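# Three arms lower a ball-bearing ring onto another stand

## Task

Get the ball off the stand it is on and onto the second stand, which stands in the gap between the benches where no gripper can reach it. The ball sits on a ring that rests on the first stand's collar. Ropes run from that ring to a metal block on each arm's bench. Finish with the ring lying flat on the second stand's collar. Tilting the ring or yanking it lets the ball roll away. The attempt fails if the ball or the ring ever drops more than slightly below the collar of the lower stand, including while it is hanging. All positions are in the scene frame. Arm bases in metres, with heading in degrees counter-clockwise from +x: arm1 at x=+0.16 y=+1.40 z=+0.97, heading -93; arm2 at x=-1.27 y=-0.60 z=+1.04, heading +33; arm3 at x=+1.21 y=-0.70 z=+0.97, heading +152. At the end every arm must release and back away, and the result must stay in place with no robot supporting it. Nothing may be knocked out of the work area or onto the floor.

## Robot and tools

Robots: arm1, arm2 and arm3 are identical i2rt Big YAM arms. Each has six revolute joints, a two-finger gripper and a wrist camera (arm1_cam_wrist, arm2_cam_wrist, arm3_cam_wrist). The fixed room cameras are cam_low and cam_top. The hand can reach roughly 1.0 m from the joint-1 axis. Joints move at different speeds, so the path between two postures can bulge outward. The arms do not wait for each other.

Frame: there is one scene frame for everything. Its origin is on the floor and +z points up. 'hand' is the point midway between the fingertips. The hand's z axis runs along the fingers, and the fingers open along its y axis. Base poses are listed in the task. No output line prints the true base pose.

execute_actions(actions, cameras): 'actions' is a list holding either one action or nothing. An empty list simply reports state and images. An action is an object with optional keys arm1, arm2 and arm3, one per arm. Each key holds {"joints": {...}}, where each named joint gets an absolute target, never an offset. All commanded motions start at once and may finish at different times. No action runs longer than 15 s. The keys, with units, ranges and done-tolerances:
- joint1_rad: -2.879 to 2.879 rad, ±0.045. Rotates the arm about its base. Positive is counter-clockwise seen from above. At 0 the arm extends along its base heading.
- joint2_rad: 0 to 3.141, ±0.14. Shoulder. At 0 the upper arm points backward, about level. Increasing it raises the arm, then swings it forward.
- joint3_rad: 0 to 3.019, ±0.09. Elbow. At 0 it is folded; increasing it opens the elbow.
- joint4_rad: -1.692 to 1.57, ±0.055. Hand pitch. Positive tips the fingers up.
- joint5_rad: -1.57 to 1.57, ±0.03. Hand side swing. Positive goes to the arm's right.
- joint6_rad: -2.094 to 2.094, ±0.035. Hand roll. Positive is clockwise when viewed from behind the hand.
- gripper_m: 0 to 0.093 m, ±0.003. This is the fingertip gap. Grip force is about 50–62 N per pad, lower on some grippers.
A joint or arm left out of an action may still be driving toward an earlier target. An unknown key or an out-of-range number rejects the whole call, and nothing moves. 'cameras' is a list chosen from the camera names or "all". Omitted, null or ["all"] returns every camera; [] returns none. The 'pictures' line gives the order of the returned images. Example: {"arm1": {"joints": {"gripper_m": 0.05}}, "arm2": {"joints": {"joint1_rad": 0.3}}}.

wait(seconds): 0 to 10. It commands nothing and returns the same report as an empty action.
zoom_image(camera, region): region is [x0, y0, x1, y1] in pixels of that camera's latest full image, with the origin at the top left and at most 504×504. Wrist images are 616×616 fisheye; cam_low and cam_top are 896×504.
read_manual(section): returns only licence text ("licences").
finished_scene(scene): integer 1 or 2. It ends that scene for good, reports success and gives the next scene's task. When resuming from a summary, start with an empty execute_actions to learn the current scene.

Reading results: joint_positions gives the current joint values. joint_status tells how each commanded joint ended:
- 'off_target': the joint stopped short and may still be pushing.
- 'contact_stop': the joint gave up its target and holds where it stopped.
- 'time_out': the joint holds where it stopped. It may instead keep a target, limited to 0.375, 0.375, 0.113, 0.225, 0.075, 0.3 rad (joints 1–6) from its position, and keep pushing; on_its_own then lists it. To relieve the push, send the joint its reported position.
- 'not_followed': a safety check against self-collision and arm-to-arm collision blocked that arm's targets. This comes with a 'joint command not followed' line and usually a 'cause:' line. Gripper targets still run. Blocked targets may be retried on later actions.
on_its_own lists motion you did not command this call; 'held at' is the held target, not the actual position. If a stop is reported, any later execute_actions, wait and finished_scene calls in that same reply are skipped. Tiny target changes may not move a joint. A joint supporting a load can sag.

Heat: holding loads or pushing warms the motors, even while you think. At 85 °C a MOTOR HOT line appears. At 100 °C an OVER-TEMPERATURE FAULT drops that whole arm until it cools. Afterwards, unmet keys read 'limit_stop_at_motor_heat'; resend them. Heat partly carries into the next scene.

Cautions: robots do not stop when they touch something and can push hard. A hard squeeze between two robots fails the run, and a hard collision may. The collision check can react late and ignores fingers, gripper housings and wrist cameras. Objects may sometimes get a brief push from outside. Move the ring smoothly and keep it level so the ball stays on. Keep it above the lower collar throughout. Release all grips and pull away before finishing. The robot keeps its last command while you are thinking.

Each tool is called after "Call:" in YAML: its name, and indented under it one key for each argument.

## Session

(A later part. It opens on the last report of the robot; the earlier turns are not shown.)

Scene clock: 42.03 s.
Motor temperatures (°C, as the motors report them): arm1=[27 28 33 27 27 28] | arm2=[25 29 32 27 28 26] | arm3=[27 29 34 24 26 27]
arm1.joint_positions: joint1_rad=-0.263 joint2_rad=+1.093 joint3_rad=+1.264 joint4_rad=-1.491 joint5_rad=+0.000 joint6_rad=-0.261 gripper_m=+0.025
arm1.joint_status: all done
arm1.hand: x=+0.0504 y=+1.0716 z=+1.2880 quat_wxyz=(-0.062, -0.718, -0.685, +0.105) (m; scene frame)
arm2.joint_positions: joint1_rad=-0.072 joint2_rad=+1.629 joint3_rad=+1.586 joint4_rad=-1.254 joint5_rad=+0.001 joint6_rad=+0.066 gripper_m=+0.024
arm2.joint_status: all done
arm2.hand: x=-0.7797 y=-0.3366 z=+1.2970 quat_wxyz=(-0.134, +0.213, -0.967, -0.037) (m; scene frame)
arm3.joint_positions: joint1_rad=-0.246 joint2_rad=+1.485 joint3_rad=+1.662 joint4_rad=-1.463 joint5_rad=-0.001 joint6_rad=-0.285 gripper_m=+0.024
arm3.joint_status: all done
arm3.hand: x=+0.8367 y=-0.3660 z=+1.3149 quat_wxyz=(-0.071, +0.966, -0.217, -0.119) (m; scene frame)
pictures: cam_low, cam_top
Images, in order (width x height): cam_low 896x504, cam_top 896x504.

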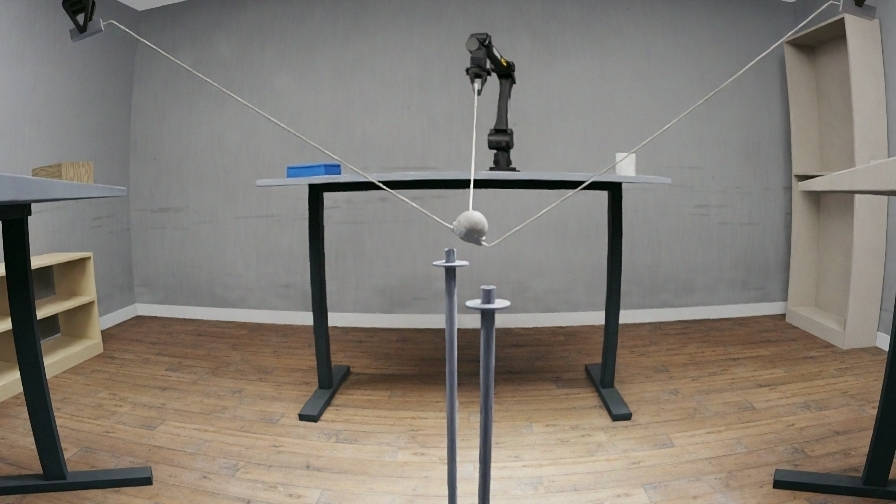

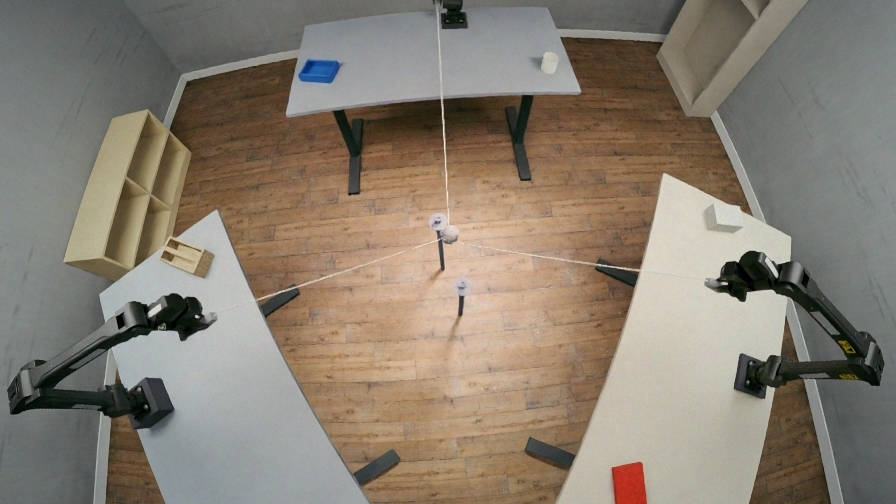

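Call:
execute_actions:
  actions: []
  cameras: ["cam_low"]

Call:
zoom_image:
  camera: "cam_low"
  region: [380, 190, 540, 330]

Scene clock: 42.90 s.
Motor temperatures (°C, as the motors report them): arm1=[27 28 33 27 27 28] | arm2=[25 29 32 27 28 26] | arm3=[27 29 34 24 26 27]
arm1.joint_positions: joint1_rad=-0.263 joint2_rad=+1.093 joint3_rad=+1.264 joint4_rad=-1.491 joint5_rad=+0.000 joint6_rad=-0.260 gripper_m=+0.025
arm1.joint_status: all done
arm1.hand: x=+0.0504 y=+1.0716 z=+1.2880 quat_wxyz=(-0.062, -0.718, -0.685, +0.105) (m; scene frame)
arm2.joint_positions: joint1_rad=-0.072 joint2_rad=+1.629 joint3_rad=+1.586 joint4_rad=-1.254 joint5_rad=+0.001 joint6_rad=+0.066 gripper_m=+0.024
arm2.joint_status: all done
arm2.hand: x=-0.7797 y=-0.3366 z=+1.2970 quat_wxyz=(-0.134, +0.213, -0.967, -0.036) (m; scene frame)
arm3.joint_positions: joint1_rad=-0.246 joint2_rad=+1.485 joint3_rad=+1.662 joint4_rad=-1.463 joint5_rad=+0.000 joint6_rad=-0.285 gripper_m=+0.024
arm3.joint_status: all done
arm3.hand: x=+0.8367 y=-0.3660 z=+1.3149 quat_wxyz=(-0.072, +0.966, -0.217, -0.119) (m; scene frame)
pictures: cam_low
Images, in order (width x height): cam_low 896x504.

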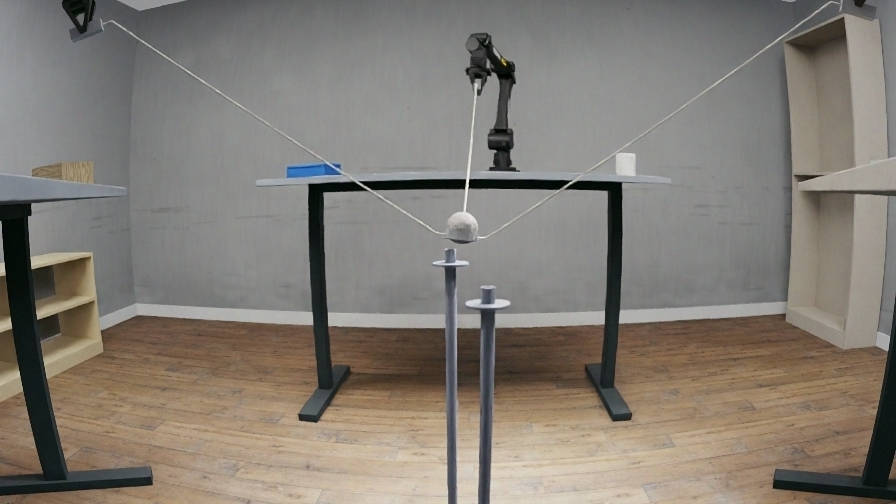

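Region (380, 190, 540, 330) of cam_low's 896x504 image, scaled by 3.150, with more detail than that image has; it fills the top 441 rows of this view, and the rest is white.

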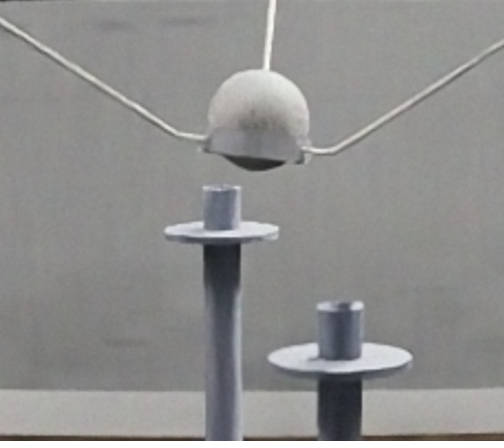

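Call:
execute_actions:
  actions:
    - {"arm1":{"joints":{"joint1_rad":-0.195,"joint2_rad":1.175,"joint3_rad":1.395,"joint4_rad":-1.445,"joint6_rad":-0.19}},"arm2":{"joints":{"joint1_rad":-0.16,"joint2_rad":1.585,"joint3_rad":1.55,"joint6_rad":-0.04}},"arm3":{"joints":{"joint1_rad":-0.19,"joint2_rad":1.38,"joint3_rad":1.555,"joint6_rad":-0.2}}}
  cameras: ["cam_low","cam_top"]

Scene clock: 46.30 s.
Motor temperatures (°C, as the motors report them): arm1=[27 28 34 27 27 28] | arm2=[25 29 31 26 28 26] | arm3=[27 29 34 24 26 27]
arm1.joint_positions: joint1_rad=-0.201 joint2_rad=+1.196 joint3_rad=+1.335 joint4_rad=-1.446 joint5_rad=+0.000 joint6_rad=-0.200 gripper_m=+0.025
arm1.joint_status: all done
arm1.hand: x=+0.0604 y=+1.0238 z=+1.2865 quat_wxyz=(-0.072, -0.717, -0.685, +0.107) (m; scene frame)
arm2.joint_positions: joint1_rad=-0.164 joint2_rad=+1.611 joint3_rad=+1.557 joint4_rad=-1.254 joint5_rad=+0.000 joint6_rad=-0.024 gripper_m=+0.024
arm2.joint_status: all done
arm2.hand: x=-0.7660 y=-0.3860 z=+1.2943 quat_wxyz=(-0.132, +0.213, -0.968, -0.024) (m; scene frame)
arm3.joint_positions: joint1_rad=-0.183 joint2_rad=+1.393 joint3_rad=+1.548 joint4_rad=-1.459 joint5_rad=+0.000 joint6_rad=-0.217 gripper_m=+0.024
arm3.joint_status: all done
arm3.hand: x=+0.8466 y=-0.4136 z=+1.3066 quat_wxyz=(-0.059, +0.967, -0.221, -0.115) (m; scene frame)
pictures: cam_low, cam_top
Images, in order (width x height): cam_low 896x504, cam_top 896x504.

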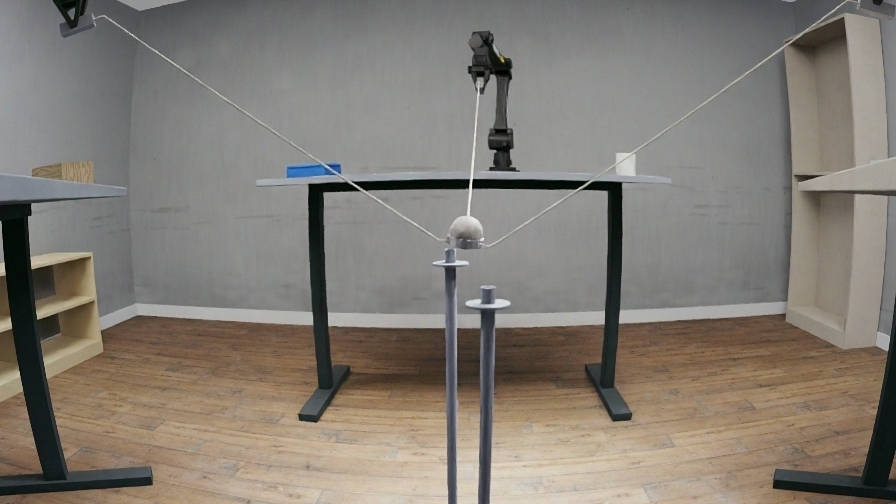

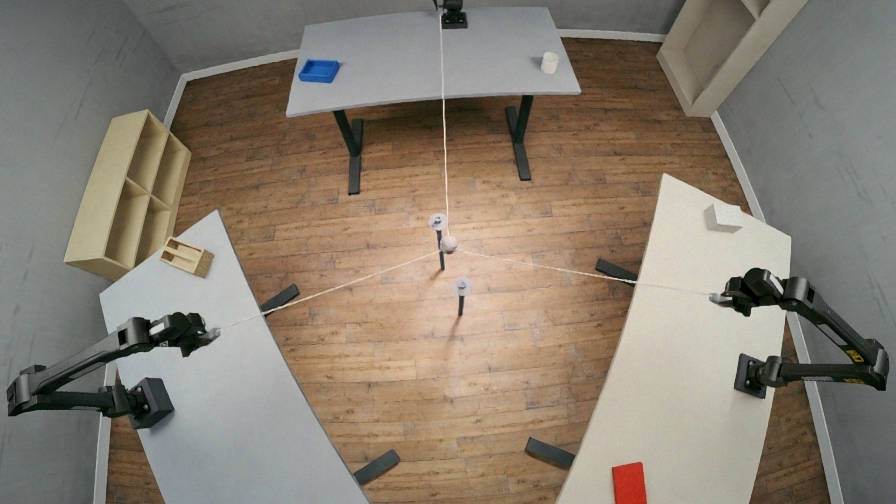

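Call:
execute_actions:
  actions:
    - {"arm1":{"joints":{"joint1_rad":-0.135,"joint2_rad":1.28,"joint3_rad":1.475,"joint4_rad":-1.415,"joint6_rad":-0.13}},"arm2":{"joints":{"joint1_rad":-0.247,"joint2_rad":1.56,"joint3_rad":1.527,"joint6_rad":-0.13}},"arm3":{"joints":{"joint1_rad":-0.122,"joint2_rad":1.27,"joint3_rad":1.458,"joint4_rad":-1.48,"joint6_rad":-0.13}}}
  cameras: ["cam_low","cam_top"]

Scene clock: 48.43 s.
Motor temperatures (°C, as the motors report them): arm1=[27 28 34 27 27 28] | arm2=[25 29 31 26 28 26] | arm3=[27 29 34 24 26 27]
arm1.joint_positions: joint1_rad=-0.141 joint2_rad=+1.300 joint3_rad=+1.415 joint4_rad=-1.416 joint5_rad=+0.000 joint6_rad=-0.141 gripper_m=+0.025
arm1.joint_status: all done
arm1.hand: x=+0.0757 y=+0.9772 z=+1.2835 quat_wxyz=(-0.080, -0.717, -0.685, +0.105) (m; scene frame)
arm2.joint_positions: joint1_rad=-0.251 joint2_rad=+1.582 joint3_rad=+1.534 joint4_rad=-1.254 joint5_rad=-0.001 joint6_rad=-0.114 gripper_m=+0.024
arm2.joint_status: all done
arm2.hand: x=-0.7580 y=-0.4336 z=+1.2988 quat_wxyz=(-0.136, +0.214, -0.967, -0.013) (m; scene frame)
arm3.joint_positions: joint1_rad=-0.116 joint2_rad=+1.276 joint3_rad=+1.451 joint4_rad=-1.466 joint5_rad=+0.000 joint6_rad=-0.147 gripper_m=+0.024
arm3.joint_status: all done
arm3.hand: x=+0.8638 y=-0.4629 z=+1.3125 quat_wxyz=(-0.053, +0.966, -0.222, -0.125) (m; scene frame)
pictures: cam_low, cam_top
Images, in order (width x height): cam_low 896x504, cam_top 896x504.

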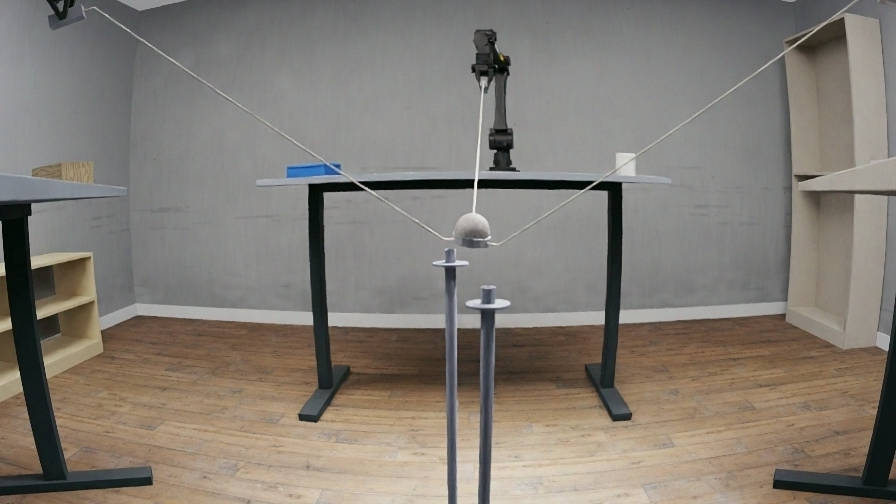

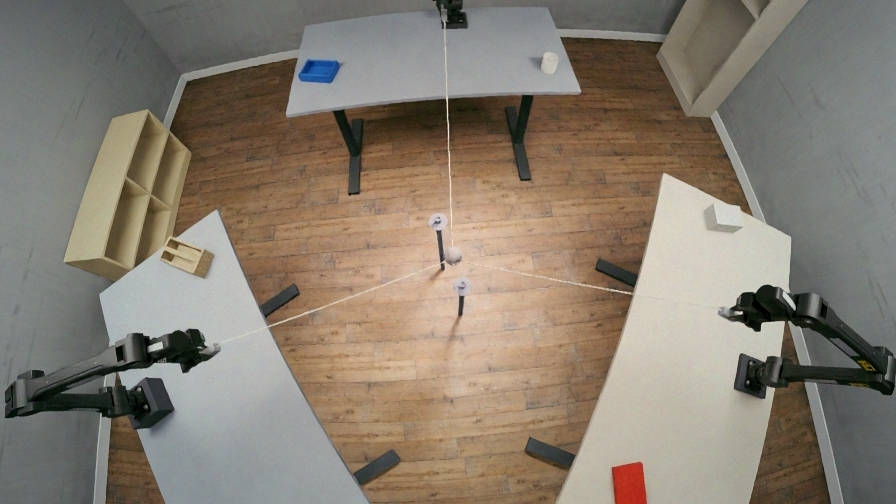

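Call:
execute_actions:
  actions:
    - {"arm1":{"joints":{"joint1_rad":-0.092,"joint2_rad":1.393,"joint3_rad":1.59,"joint6_rad":-0.09}},"arm2":{"joints":{"joint1_rad":-0.337,"joint6_rad":-0.22}},"arm3":{"joints":{"joint1_rad":-0.038,"joint2_rad":1.18,"joint3_rad":1.383,"joint4_rad":-1.5,"joint6_rad":-0.05}}}
  cameras: ["cam_low","cam_top"]

Scene clock: 50.47 s.
Motor temperatures (°C, as the motors report them): arm1=[27 29 34 27 27 28] | arm2=[25 29 31 26 28 26] | arm3=[27 29 34 24 26 27]
arm1.joint_positions: joint1_rad=-0.100 joint2_rad=+1.410 joint3_rad=+1.527 joint4_rad=-1.415 joint5_rad=+0.000 joint6_rad=-0.100 gripper_m=+0.025
arm1.joint_status: all done
arm1.hand: x=+0.0869 y=+0.9319 z=+1.2859 quat_wxyz=(-0.085, -0.716, -0.685, +0.103) (m; scene frame)
arm2.joint_positions: joint1_rad=-0.339 joint2_rad=+1.582 joint3_rad=+1.534 joint4_rad=-1.254 joint5_rad=-0.001 joint6_rad=-0.205 gripper_m=+0.024
arm2.joint_status: all done
arm2.hand: x=-0.7449 y=-0.4795 z=+1.2989 quat_wxyz=(-0.137, +0.215, -0.967, -0.001) (m; scene frame)
arm3.joint_positions: joint1_rad=-0.033 joint2_rad=+1.193 joint3_rad=+1.375 joint4_rad=-1.485 joint5_rad=+0.000 joint6_rad=-0.066 gripper_m=+0.024
arm3.joint_status: all done
arm3.hand: x=+0.8756 y=-0.5099 z=+1.3095 quat_wxyz=(-0.041, +0.967, -0.221, -0.123) (m; scene frame)
pictures: cam_low, cam_top
Images, in order (width x height): cam_low 896x504, cam_top 896x504.

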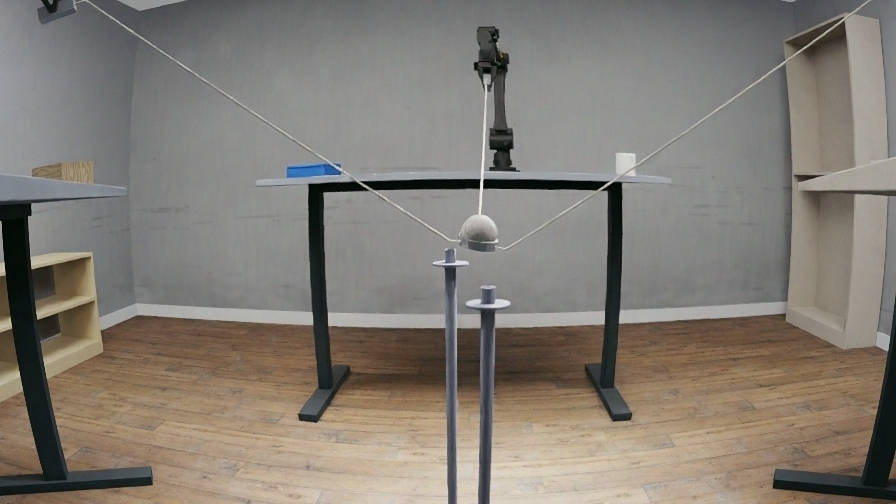

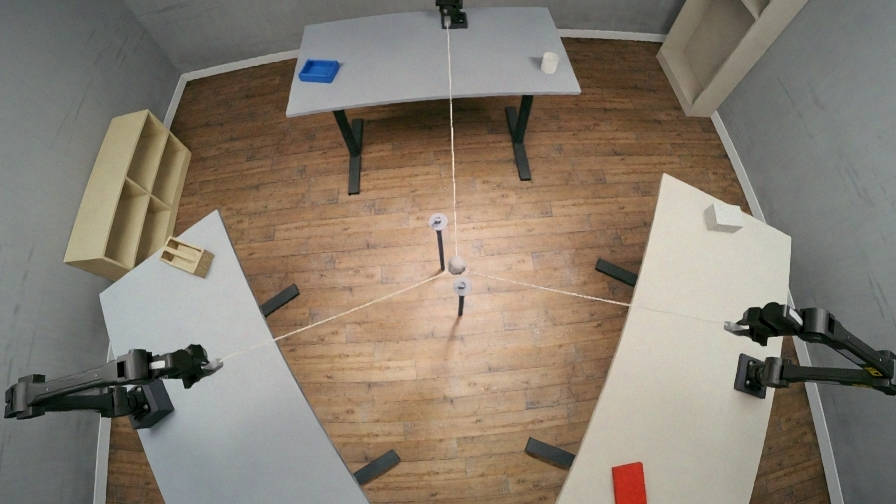

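Call:
execute_actions:
  actions:
    - {"arm1":{"joints":{"joint1_rad":-0.05,"joint2_rad":1.515,"joint3_rad":1.715,"joint6_rad":-0.05}},"arm2":{"joints":{"joint1_rad":-0.428,"joint4_rad":-1.21,"joint6_rad":-0.31}},"arm3":{"joints":{"joint1_rad":0.06,"joint2_rad":1.09,"joint3_rad":1.318,"joint4_rad":-1.52,"joint6_rad":0.05}}}

Call:
zoom_image:
  camera: "cam_top"
  region: [400, 200, 520, 320]

Scene clock: 52.57 s.
Motor temperatures (°C, as the motors report them): arm1=[27 29 34 27 27 28] | arm2=[25 29 31 26 28 26] | arm3=[27 29 34 24 26 27]
arm1.joint_positions: joint1_rad=-0.057 joint2_rad=+1.535 joint3_rad=+1.652 joint4_rad=-1.415 joint5_rad=+0.000 joint6_rad=-0.060 gripper_m=+0.025
arm1.joint_status: all done
arm1.hand: x=+0.1021 y=+0.8817 z=+1.2820 quat_wxyz=(-0.090, -0.715, -0.686, +0.099) (m; scene frame)
arm2.joint_positions: joint1_rad=-0.430 joint2_rad=+1.582 joint3_rad=+1.534 joint4_rad=-1.224 joint5_rad=-0.002 joint6_rad=-0.295 gripper_m=+0.024
arm2.joint_status: all done
arm2.hand: x=-0.7288 y=-0.5265 z=+1.3011 quat_wxyz=(-0.151, +0.215, -0.965, +0.012) (m; scene frame)
arm3.joint_positions: joint1_rad=+0.064 joint2_rad=+1.098 joint3_rad=+1.310 joint4_rad=-1.506 joint5_rad=+0.000 joint6_rad=+0.034 gripper_m=+0.024
arm3.joint_status: all done
arm3.hand: x=+0.8911 y=-0.5577 z=+1.3122 quat_wxyz=(-0.029, +0.966, -0.222, -0.130) (m; scene frame)
pictures: arm1_cam_wrist, arm2_cam_wrist, arm3_cam_wrist, cam_low, cam_top
Images, in order (width x height): arm1_cam_wrist 616x616, arm2_cam_wrist 616x616, arm3_cam_wrist 616x616, cam_low 896x504, cam_top 896x504.

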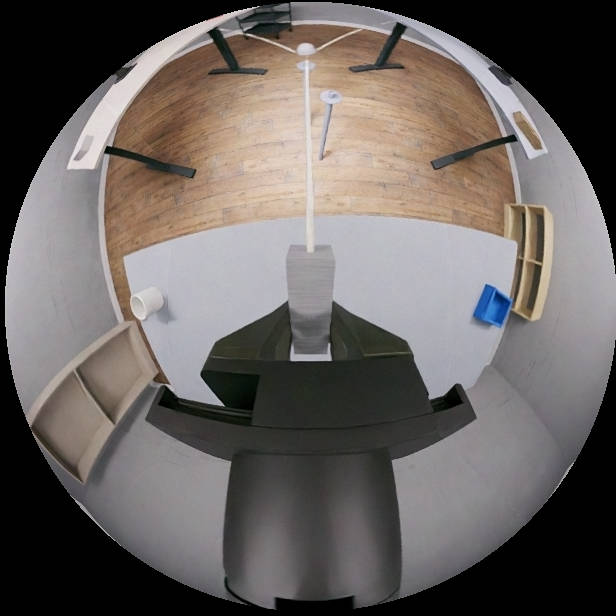

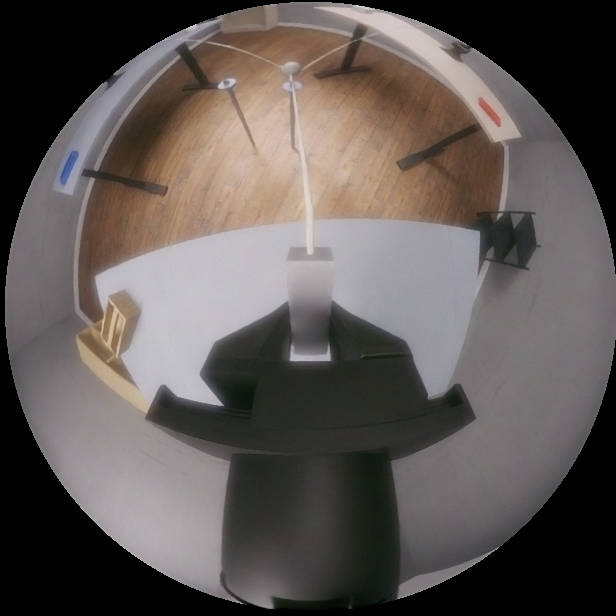

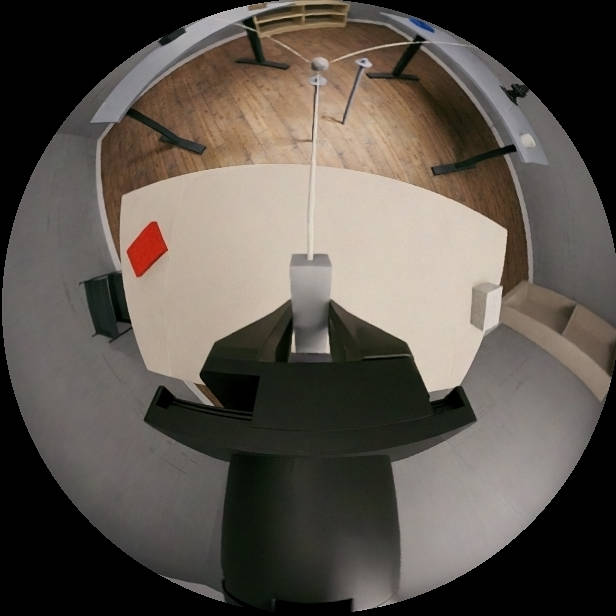

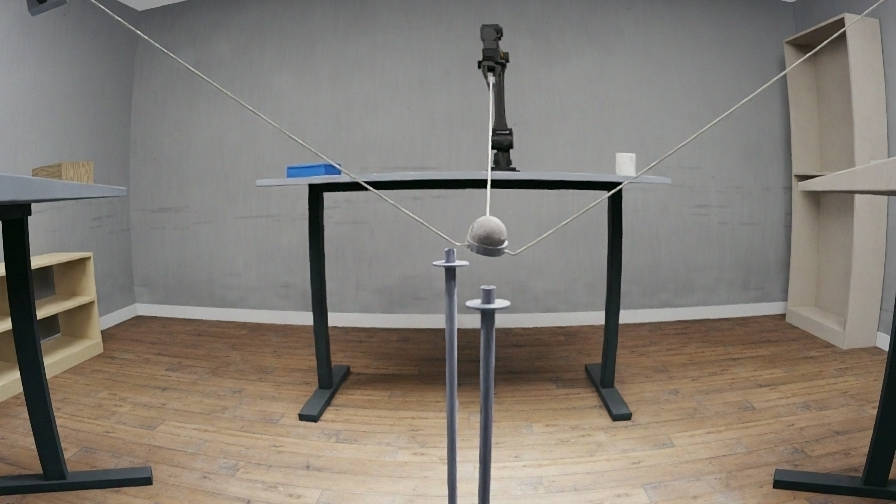

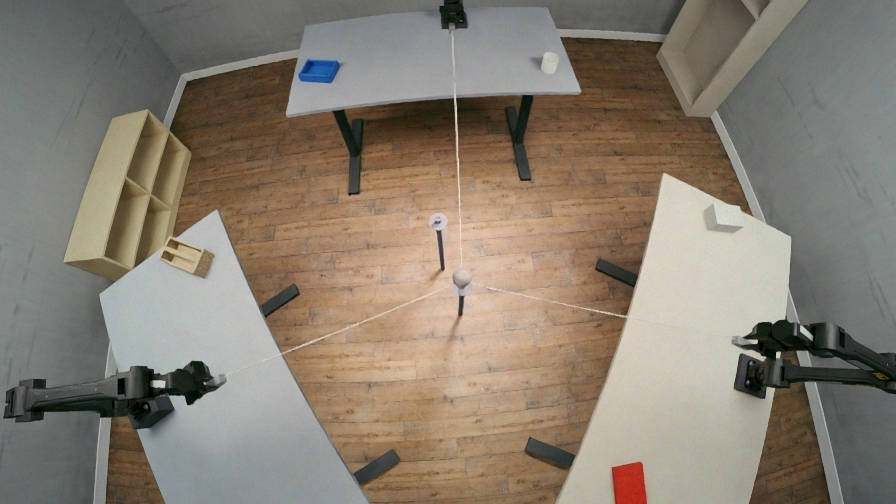

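Region (400, 200, 520, 320) of cam_top's 896x504 image, scaled by 4.200, with more detail than that image has.

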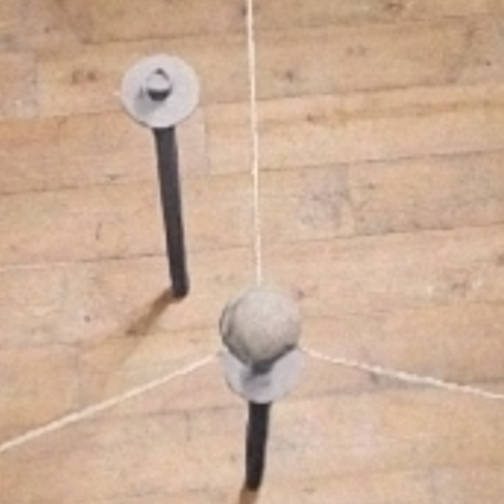

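Call:
execute_actions:
  actions:
    - {"arm1":{"joints":{"joint3_rad":1.562,"joint4_rad":-1.305}},"arm2":{"joints":{"joint1_rad":-0.448,"joint3_rad":1.438,"joint4_rad":-1.11}},"arm3":{"joints":{"joint1_rad":0.085,"joint3_rad":1.228,"joint4_rad":-1.44}}}
  cameras: []

Call:
wait:
  seconds: 1

Call:
zoom_image:
  camera: "arm2_cam_wrist"
  region: [240, 40, 340, 140]

Call:
zoom_image:
  camera: "arm3_cam_wrist"
  region: [270, 30, 370, 130]

Scene clock: 55.97 s.
Motor temperatures (°C, as the motors report them): arm1=[27 29 34 27 27 28] | arm2=[25 29 31 27 28 26] | arm3=[27 29 34 24 26 27]
arm1.joint_positions: joint1_rad=-0.057 joint2_rad=+1.532 joint3_rad=+1.552 joint4_rad=-1.311 joint5_rad=+0.000 joint6_rad=-0.060 gripper_m=+0.025
arm1.joint_status: all done
arm1.hand: x=+0.1021 y=+0.8789 z=+1.2458 quat_wxyz=(-0.092, -0.715, -0.685, +0.102) (m; scene frame)
arm2.joint_positions: joint1_rad=-0.437 joint2_rad=+1.575 joint3_rad=+1.438 joint4_rad=-1.125 joint5_rad=-0.002 joint6_rad=-0.295 gripper_m=+0.024
arm2.joint_status: all done
arm2.hand: x=-0.7316 y=-0.5312 z=+1.2689 quat_wxyz=(-0.156, +0.211, -0.965, +0.013) (m; scene frame)
arm3.joint_positions: joint1_rad=+0.079 joint2_rad=+1.098 joint3_rad=+1.218 joint4_rad=-1.449 joint5_rad=+0.000 joint6_rad=+0.034 gripper_m=+0.024
arm3.joint_status: all done
arm3.hand: x=+0.8917 y=-0.5634 z=+1.2755 quat_wxyz=(-0.025, +0.970, -0.216, -0.113) (m; scene frame)
pictures: none
No camera images: the call's "cameras" was empty. Leave "cameras" out to get every camera's image.

Scene clock: 56.97 s.
Motor temperatures (°C, as the motors report them): arm1=[27 29 34 27 27 28] | arm2=[25 29 31 27 28 26] | arm3=[27 28 34 24 26 27]
arm1.joint_positions: joint1_rad=-0.057 joint2_rad=+1.532 joint3_rad=+1.552 joint4_rad=-1.311 joint5_rad=+0.000 joint6_rad=-0.060 gripper_m=+0.025
arm1.joint_status: all done
arm1.hand: x=+0.1021 y=+0.8789 z=+1.2458 quat_wxyz=(-0.092, -0.715, -0.685, +0.102) (m; scene frame)
arm2.joint_positions: joint1_rad=-0.437 joint2_rad=+1.575 joint3_rad=+1.438 joint4_rad=-1.125 joint5_rad=-0.002 joint6_rad=-0.295 gripper_m=+0.024
arm2.joint_status: all done
arm2.hand: x=-0.7316 y=-0.5312 z=+1.2689 quat_wxyz=(-0.156, +0.211, -0.965, +0.013) (m; scene frame)
arm3.joint_positions: joint1_rad=+0.079 joint2_rad=+1.098 joint3_rad=+1.218 joint4_rad=-1.449 joint5_rad=+0.000 joint6_rad=+0.034 gripper_m=+0.024
arm3.joint_status: all done
arm3.hand: x=+0.8917 y=-0.5634 z=+1.2755 quat_wxyz=(-0.025, +0.970, -0.216, -0.113) (m; scene frame)
wait: 1.00 s; at rest by 0.27 s
pictures: arm1_cam_wrist, arm2_cam_wrist, arm3_cam_wrist, cam_low, cam_top
Images, in order (width x height): arm1_cam_wrist 616x616, arm2_cam_wrist 616x616, arm3_cam_wrist 616x616, cam_low 896x504, cam_top 896x504.

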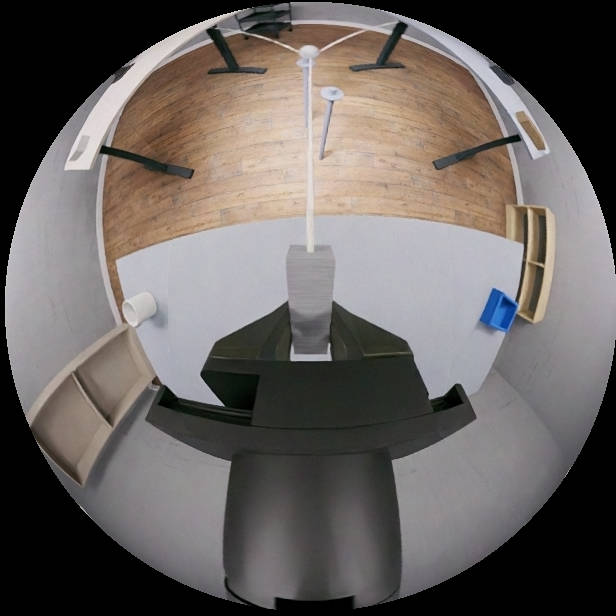

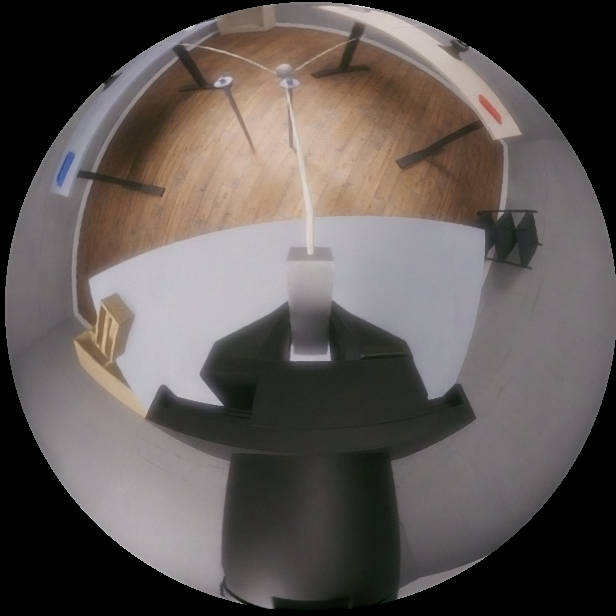

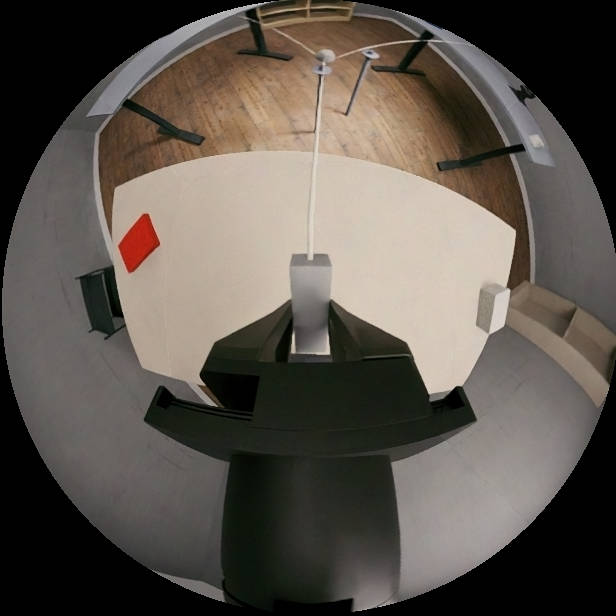

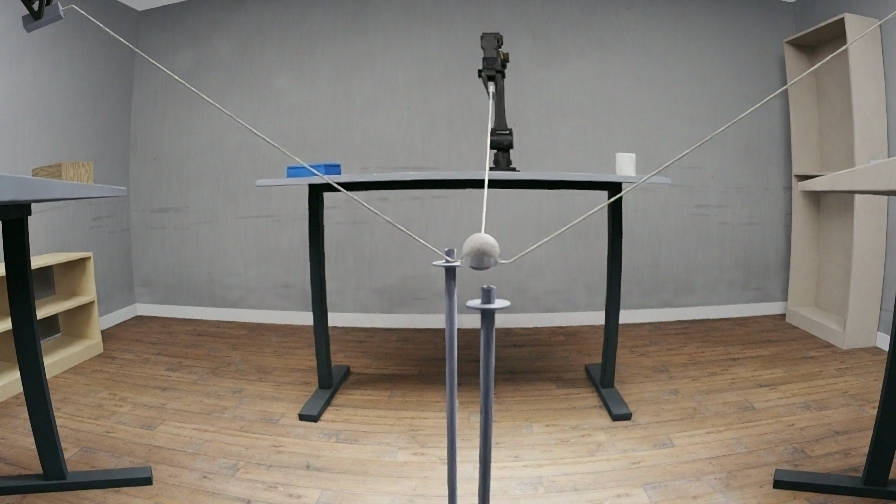

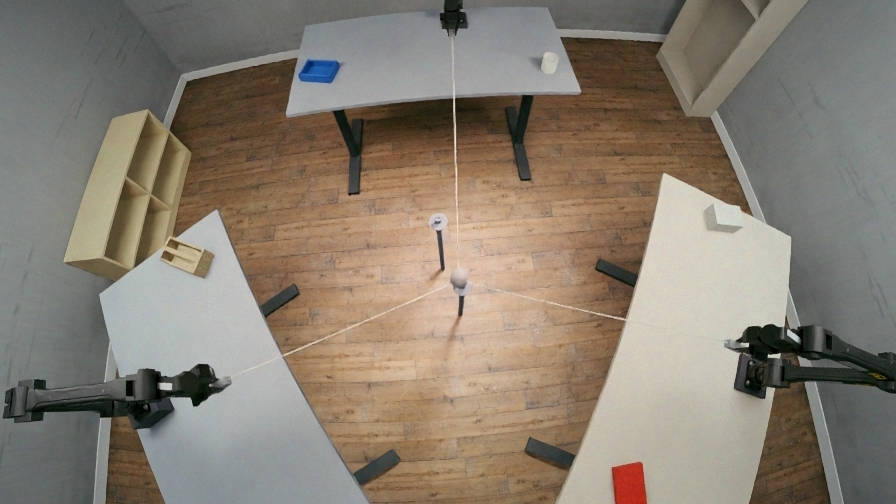

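Region (240, 40, 340, 140) of arm2_cam_wrist's 616x616 image, scaled by 5.040, with more detail than that image has.

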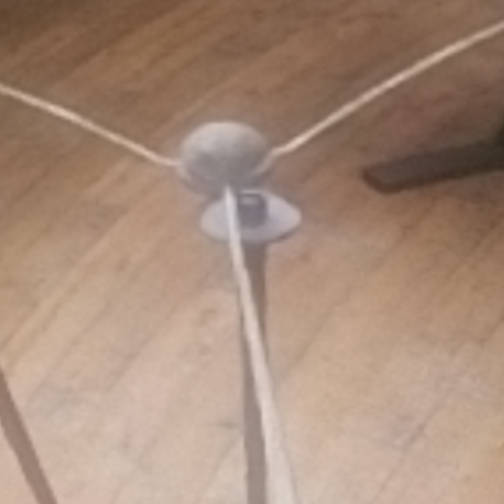

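Region (270, 30, 370, 130) of arm3_cam_wrist's 616x616 image, scaled by 5.040, with more detail than that image has.

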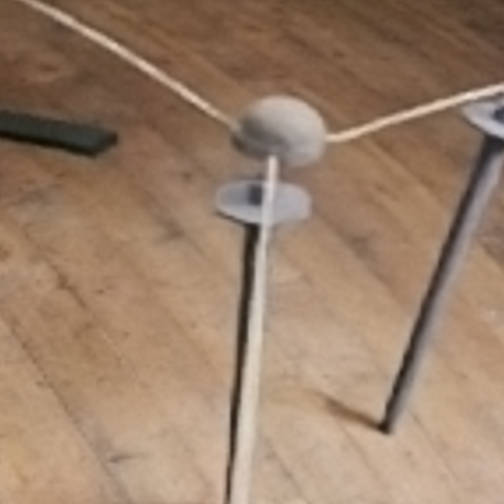

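Call:
execute_actions:
  actions:
    - {"arm1":{"joints":{"joint4_rad":-1.222}},"arm3":{"joints":{"joint4_rad":-1.55}}}
  cameras: []

Call:
wait:
  seconds: 1.5

Call:
zoom_image:
  camera: "arm2_cam_wrist"
  region: [240, 40, 340, 140]

Call:
zoom_image:
  camera: "arm3_cam_wrist"
  region: [270, 10, 370, 110]

Scene clock: 60.23 s.
Motor temperatures (°C, as the motors report them): arm1=[27 29 34 27 27 28] | arm2=[25 29 31 27 28 26] | arm3=[27 28 34 24 26 27]
arm1.joint_positions: joint1_rad=-0.057 joint2_rad=+1.532 joint3_rad=+1.552 joint4_rad=-1.230 joint5_rad=+0.000 joint6_rad=-0.060 gripper_m=+0.025
arm1.joint_status: all done
arm1.hand: x=+0.1002 y=+0.8600 z=+1.2520 quat_wxyz=(-0.118, -0.711, -0.681, +0.132) (m; scene frame)
arm2.joint_positions: joint1_rad=-0.437 joint2_rad=+1.575 joint3_rad=+1.438 joint4_rad=-1.125 joint5_rad=-0.002 joint6_rad=-0.295 gripper_m=+0.024
arm2.joint_status: not commanded
arm2.hand: x=-0.7316 y=-0.5312 z=+1.2689 quat_wxyz=(-0.156, +0.211, -0.965, +0.013) (m; scene frame)
arm3.joint_positions: joint1_rad=+0.079 joint2_rad=+1.098 joint3_rad=+1.218 joint4_rad=-1.532 joint5_rad=+0.000 joint6_rad=+0.034 gripper_m=+0.024
arm3.joint_status: all done
arm3.hand: x=+0.9100 y=-0.5712 z=+1.2717 quat_wxyz=(-0.017, +0.973, -0.217, -0.073) (m; scene frame)
pictures: none
No camera images: the call's "cameras" was empty. Leave "cameras" out to get every camera's image.

Scene clock: 61.73 s.
Motor temperatures (°C, as the motors report them): arm1=[27 29 34 27 27 28] | arm2=[25 30 31 27 28 26] | arm3=[27 28 34 24 26 27]
arm1.joint_positions: joint1_rad=-0.057 joint2_rad=+1.532 joint3_rad=+1.552 joint4_rad=-1.230 joint5_rad=+0.000 joint6_rad=-0.060 gripper_m=+0.025
arm1.joint_status: all done
arm1.hand: x=+0.1002 y=+0.8600 z=+1.2520 quat_wxyz=(-0.118, -0.711, -0.681, +0.132) (m; scene frame)
arm2.joint_positions: joint1_rad=-0.437 joint2_rad=+1.575 joint3_rad=+1.438 joint4_rad=-1.125 joint5_rad=-0.002 joint6_rad=-0.295 gripper_m=+0.024
arm2.joint_status: not commanded
arm2.hand: x=-0.7316 y=-0.5312 z=+1.2689 quat_wxyz=(-0.156, +0.211, -0.965, +0.013) (m; scene frame)
arm3.joint_positions: joint1_rad=+0.079 joint2_rad=+1.098 joint3_rad=+1.218 joint4_rad=-1.532 joint5_rad=+0.000 joint6_rad=+0.034 gripper_m=+0.024
arm3.joint_status: all done
arm3.hand: x=+0.9100 y=-0.5712 z=+1.2717 quat_wxyz=(-0.017, +0.973, -0.217, -0.073) (m; scene frame)
wait: 1.50 s; at rest by 0.27 s
pictures: arm1_cam_wrist, arm2_cam_wrist, arm3_cam_wrist, cam_low, cam_top
Images, in order (width x height): arm1_cam_wrist 616x616, arm2_cam_wrist 616x616, arm3_cam_wrist 616x616, cam_low 896x504, cam_top 896x504.

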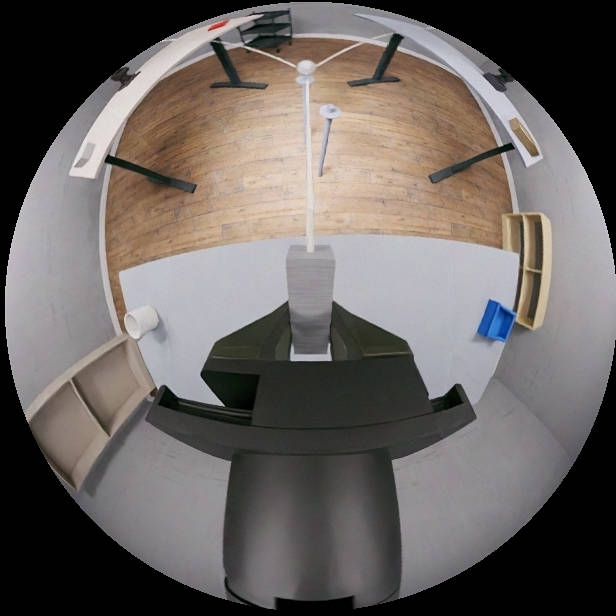

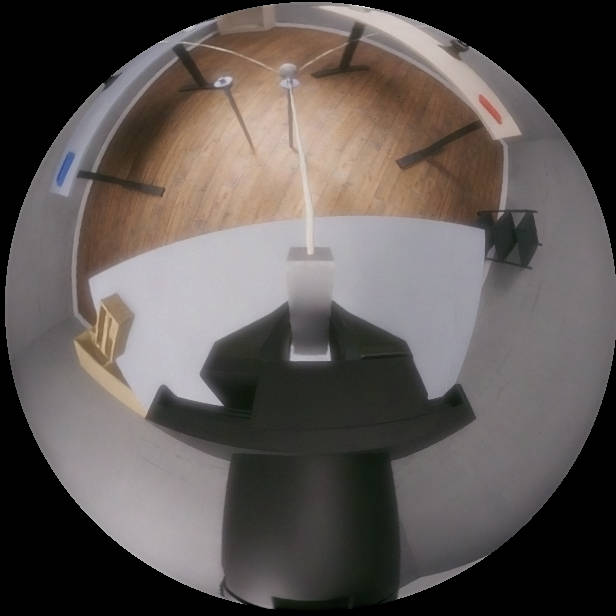

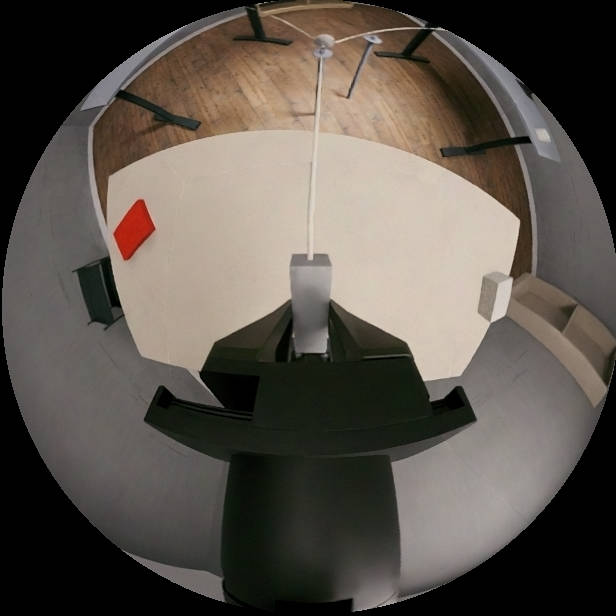

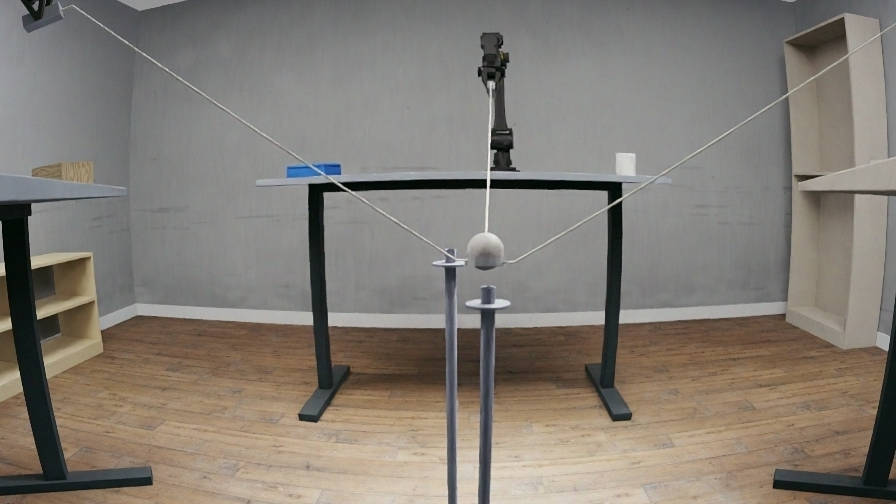

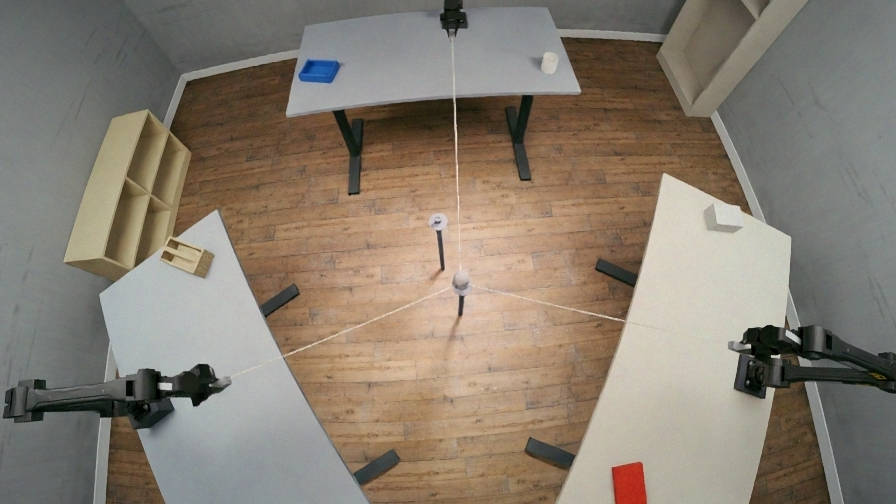

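Region (240, 40, 340, 140) of arm2_cam_wrist's 616x616 image, scaled by 5.040, with more detail than that image has.

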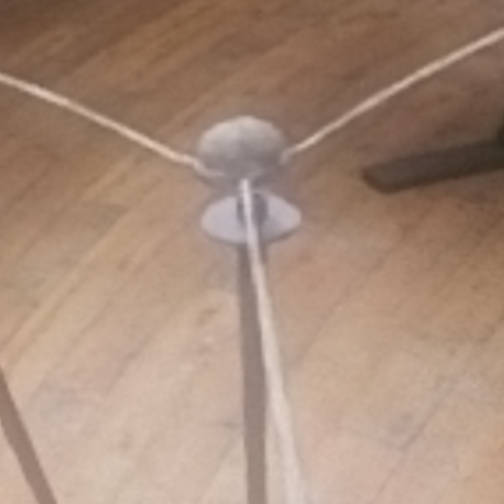

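Region (270, 10, 370, 110) of arm3_cam_wrist's 616x616 image, scaled by 5.040, with more detail than that image has.

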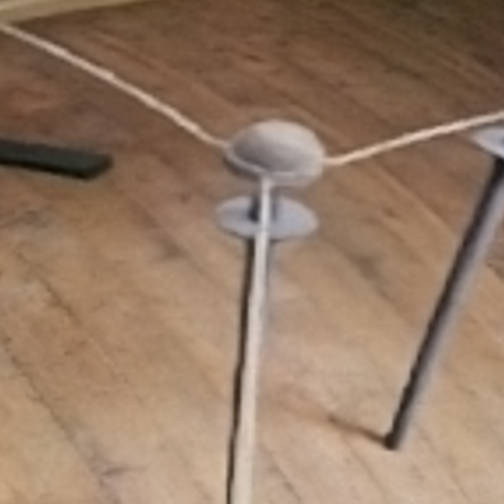

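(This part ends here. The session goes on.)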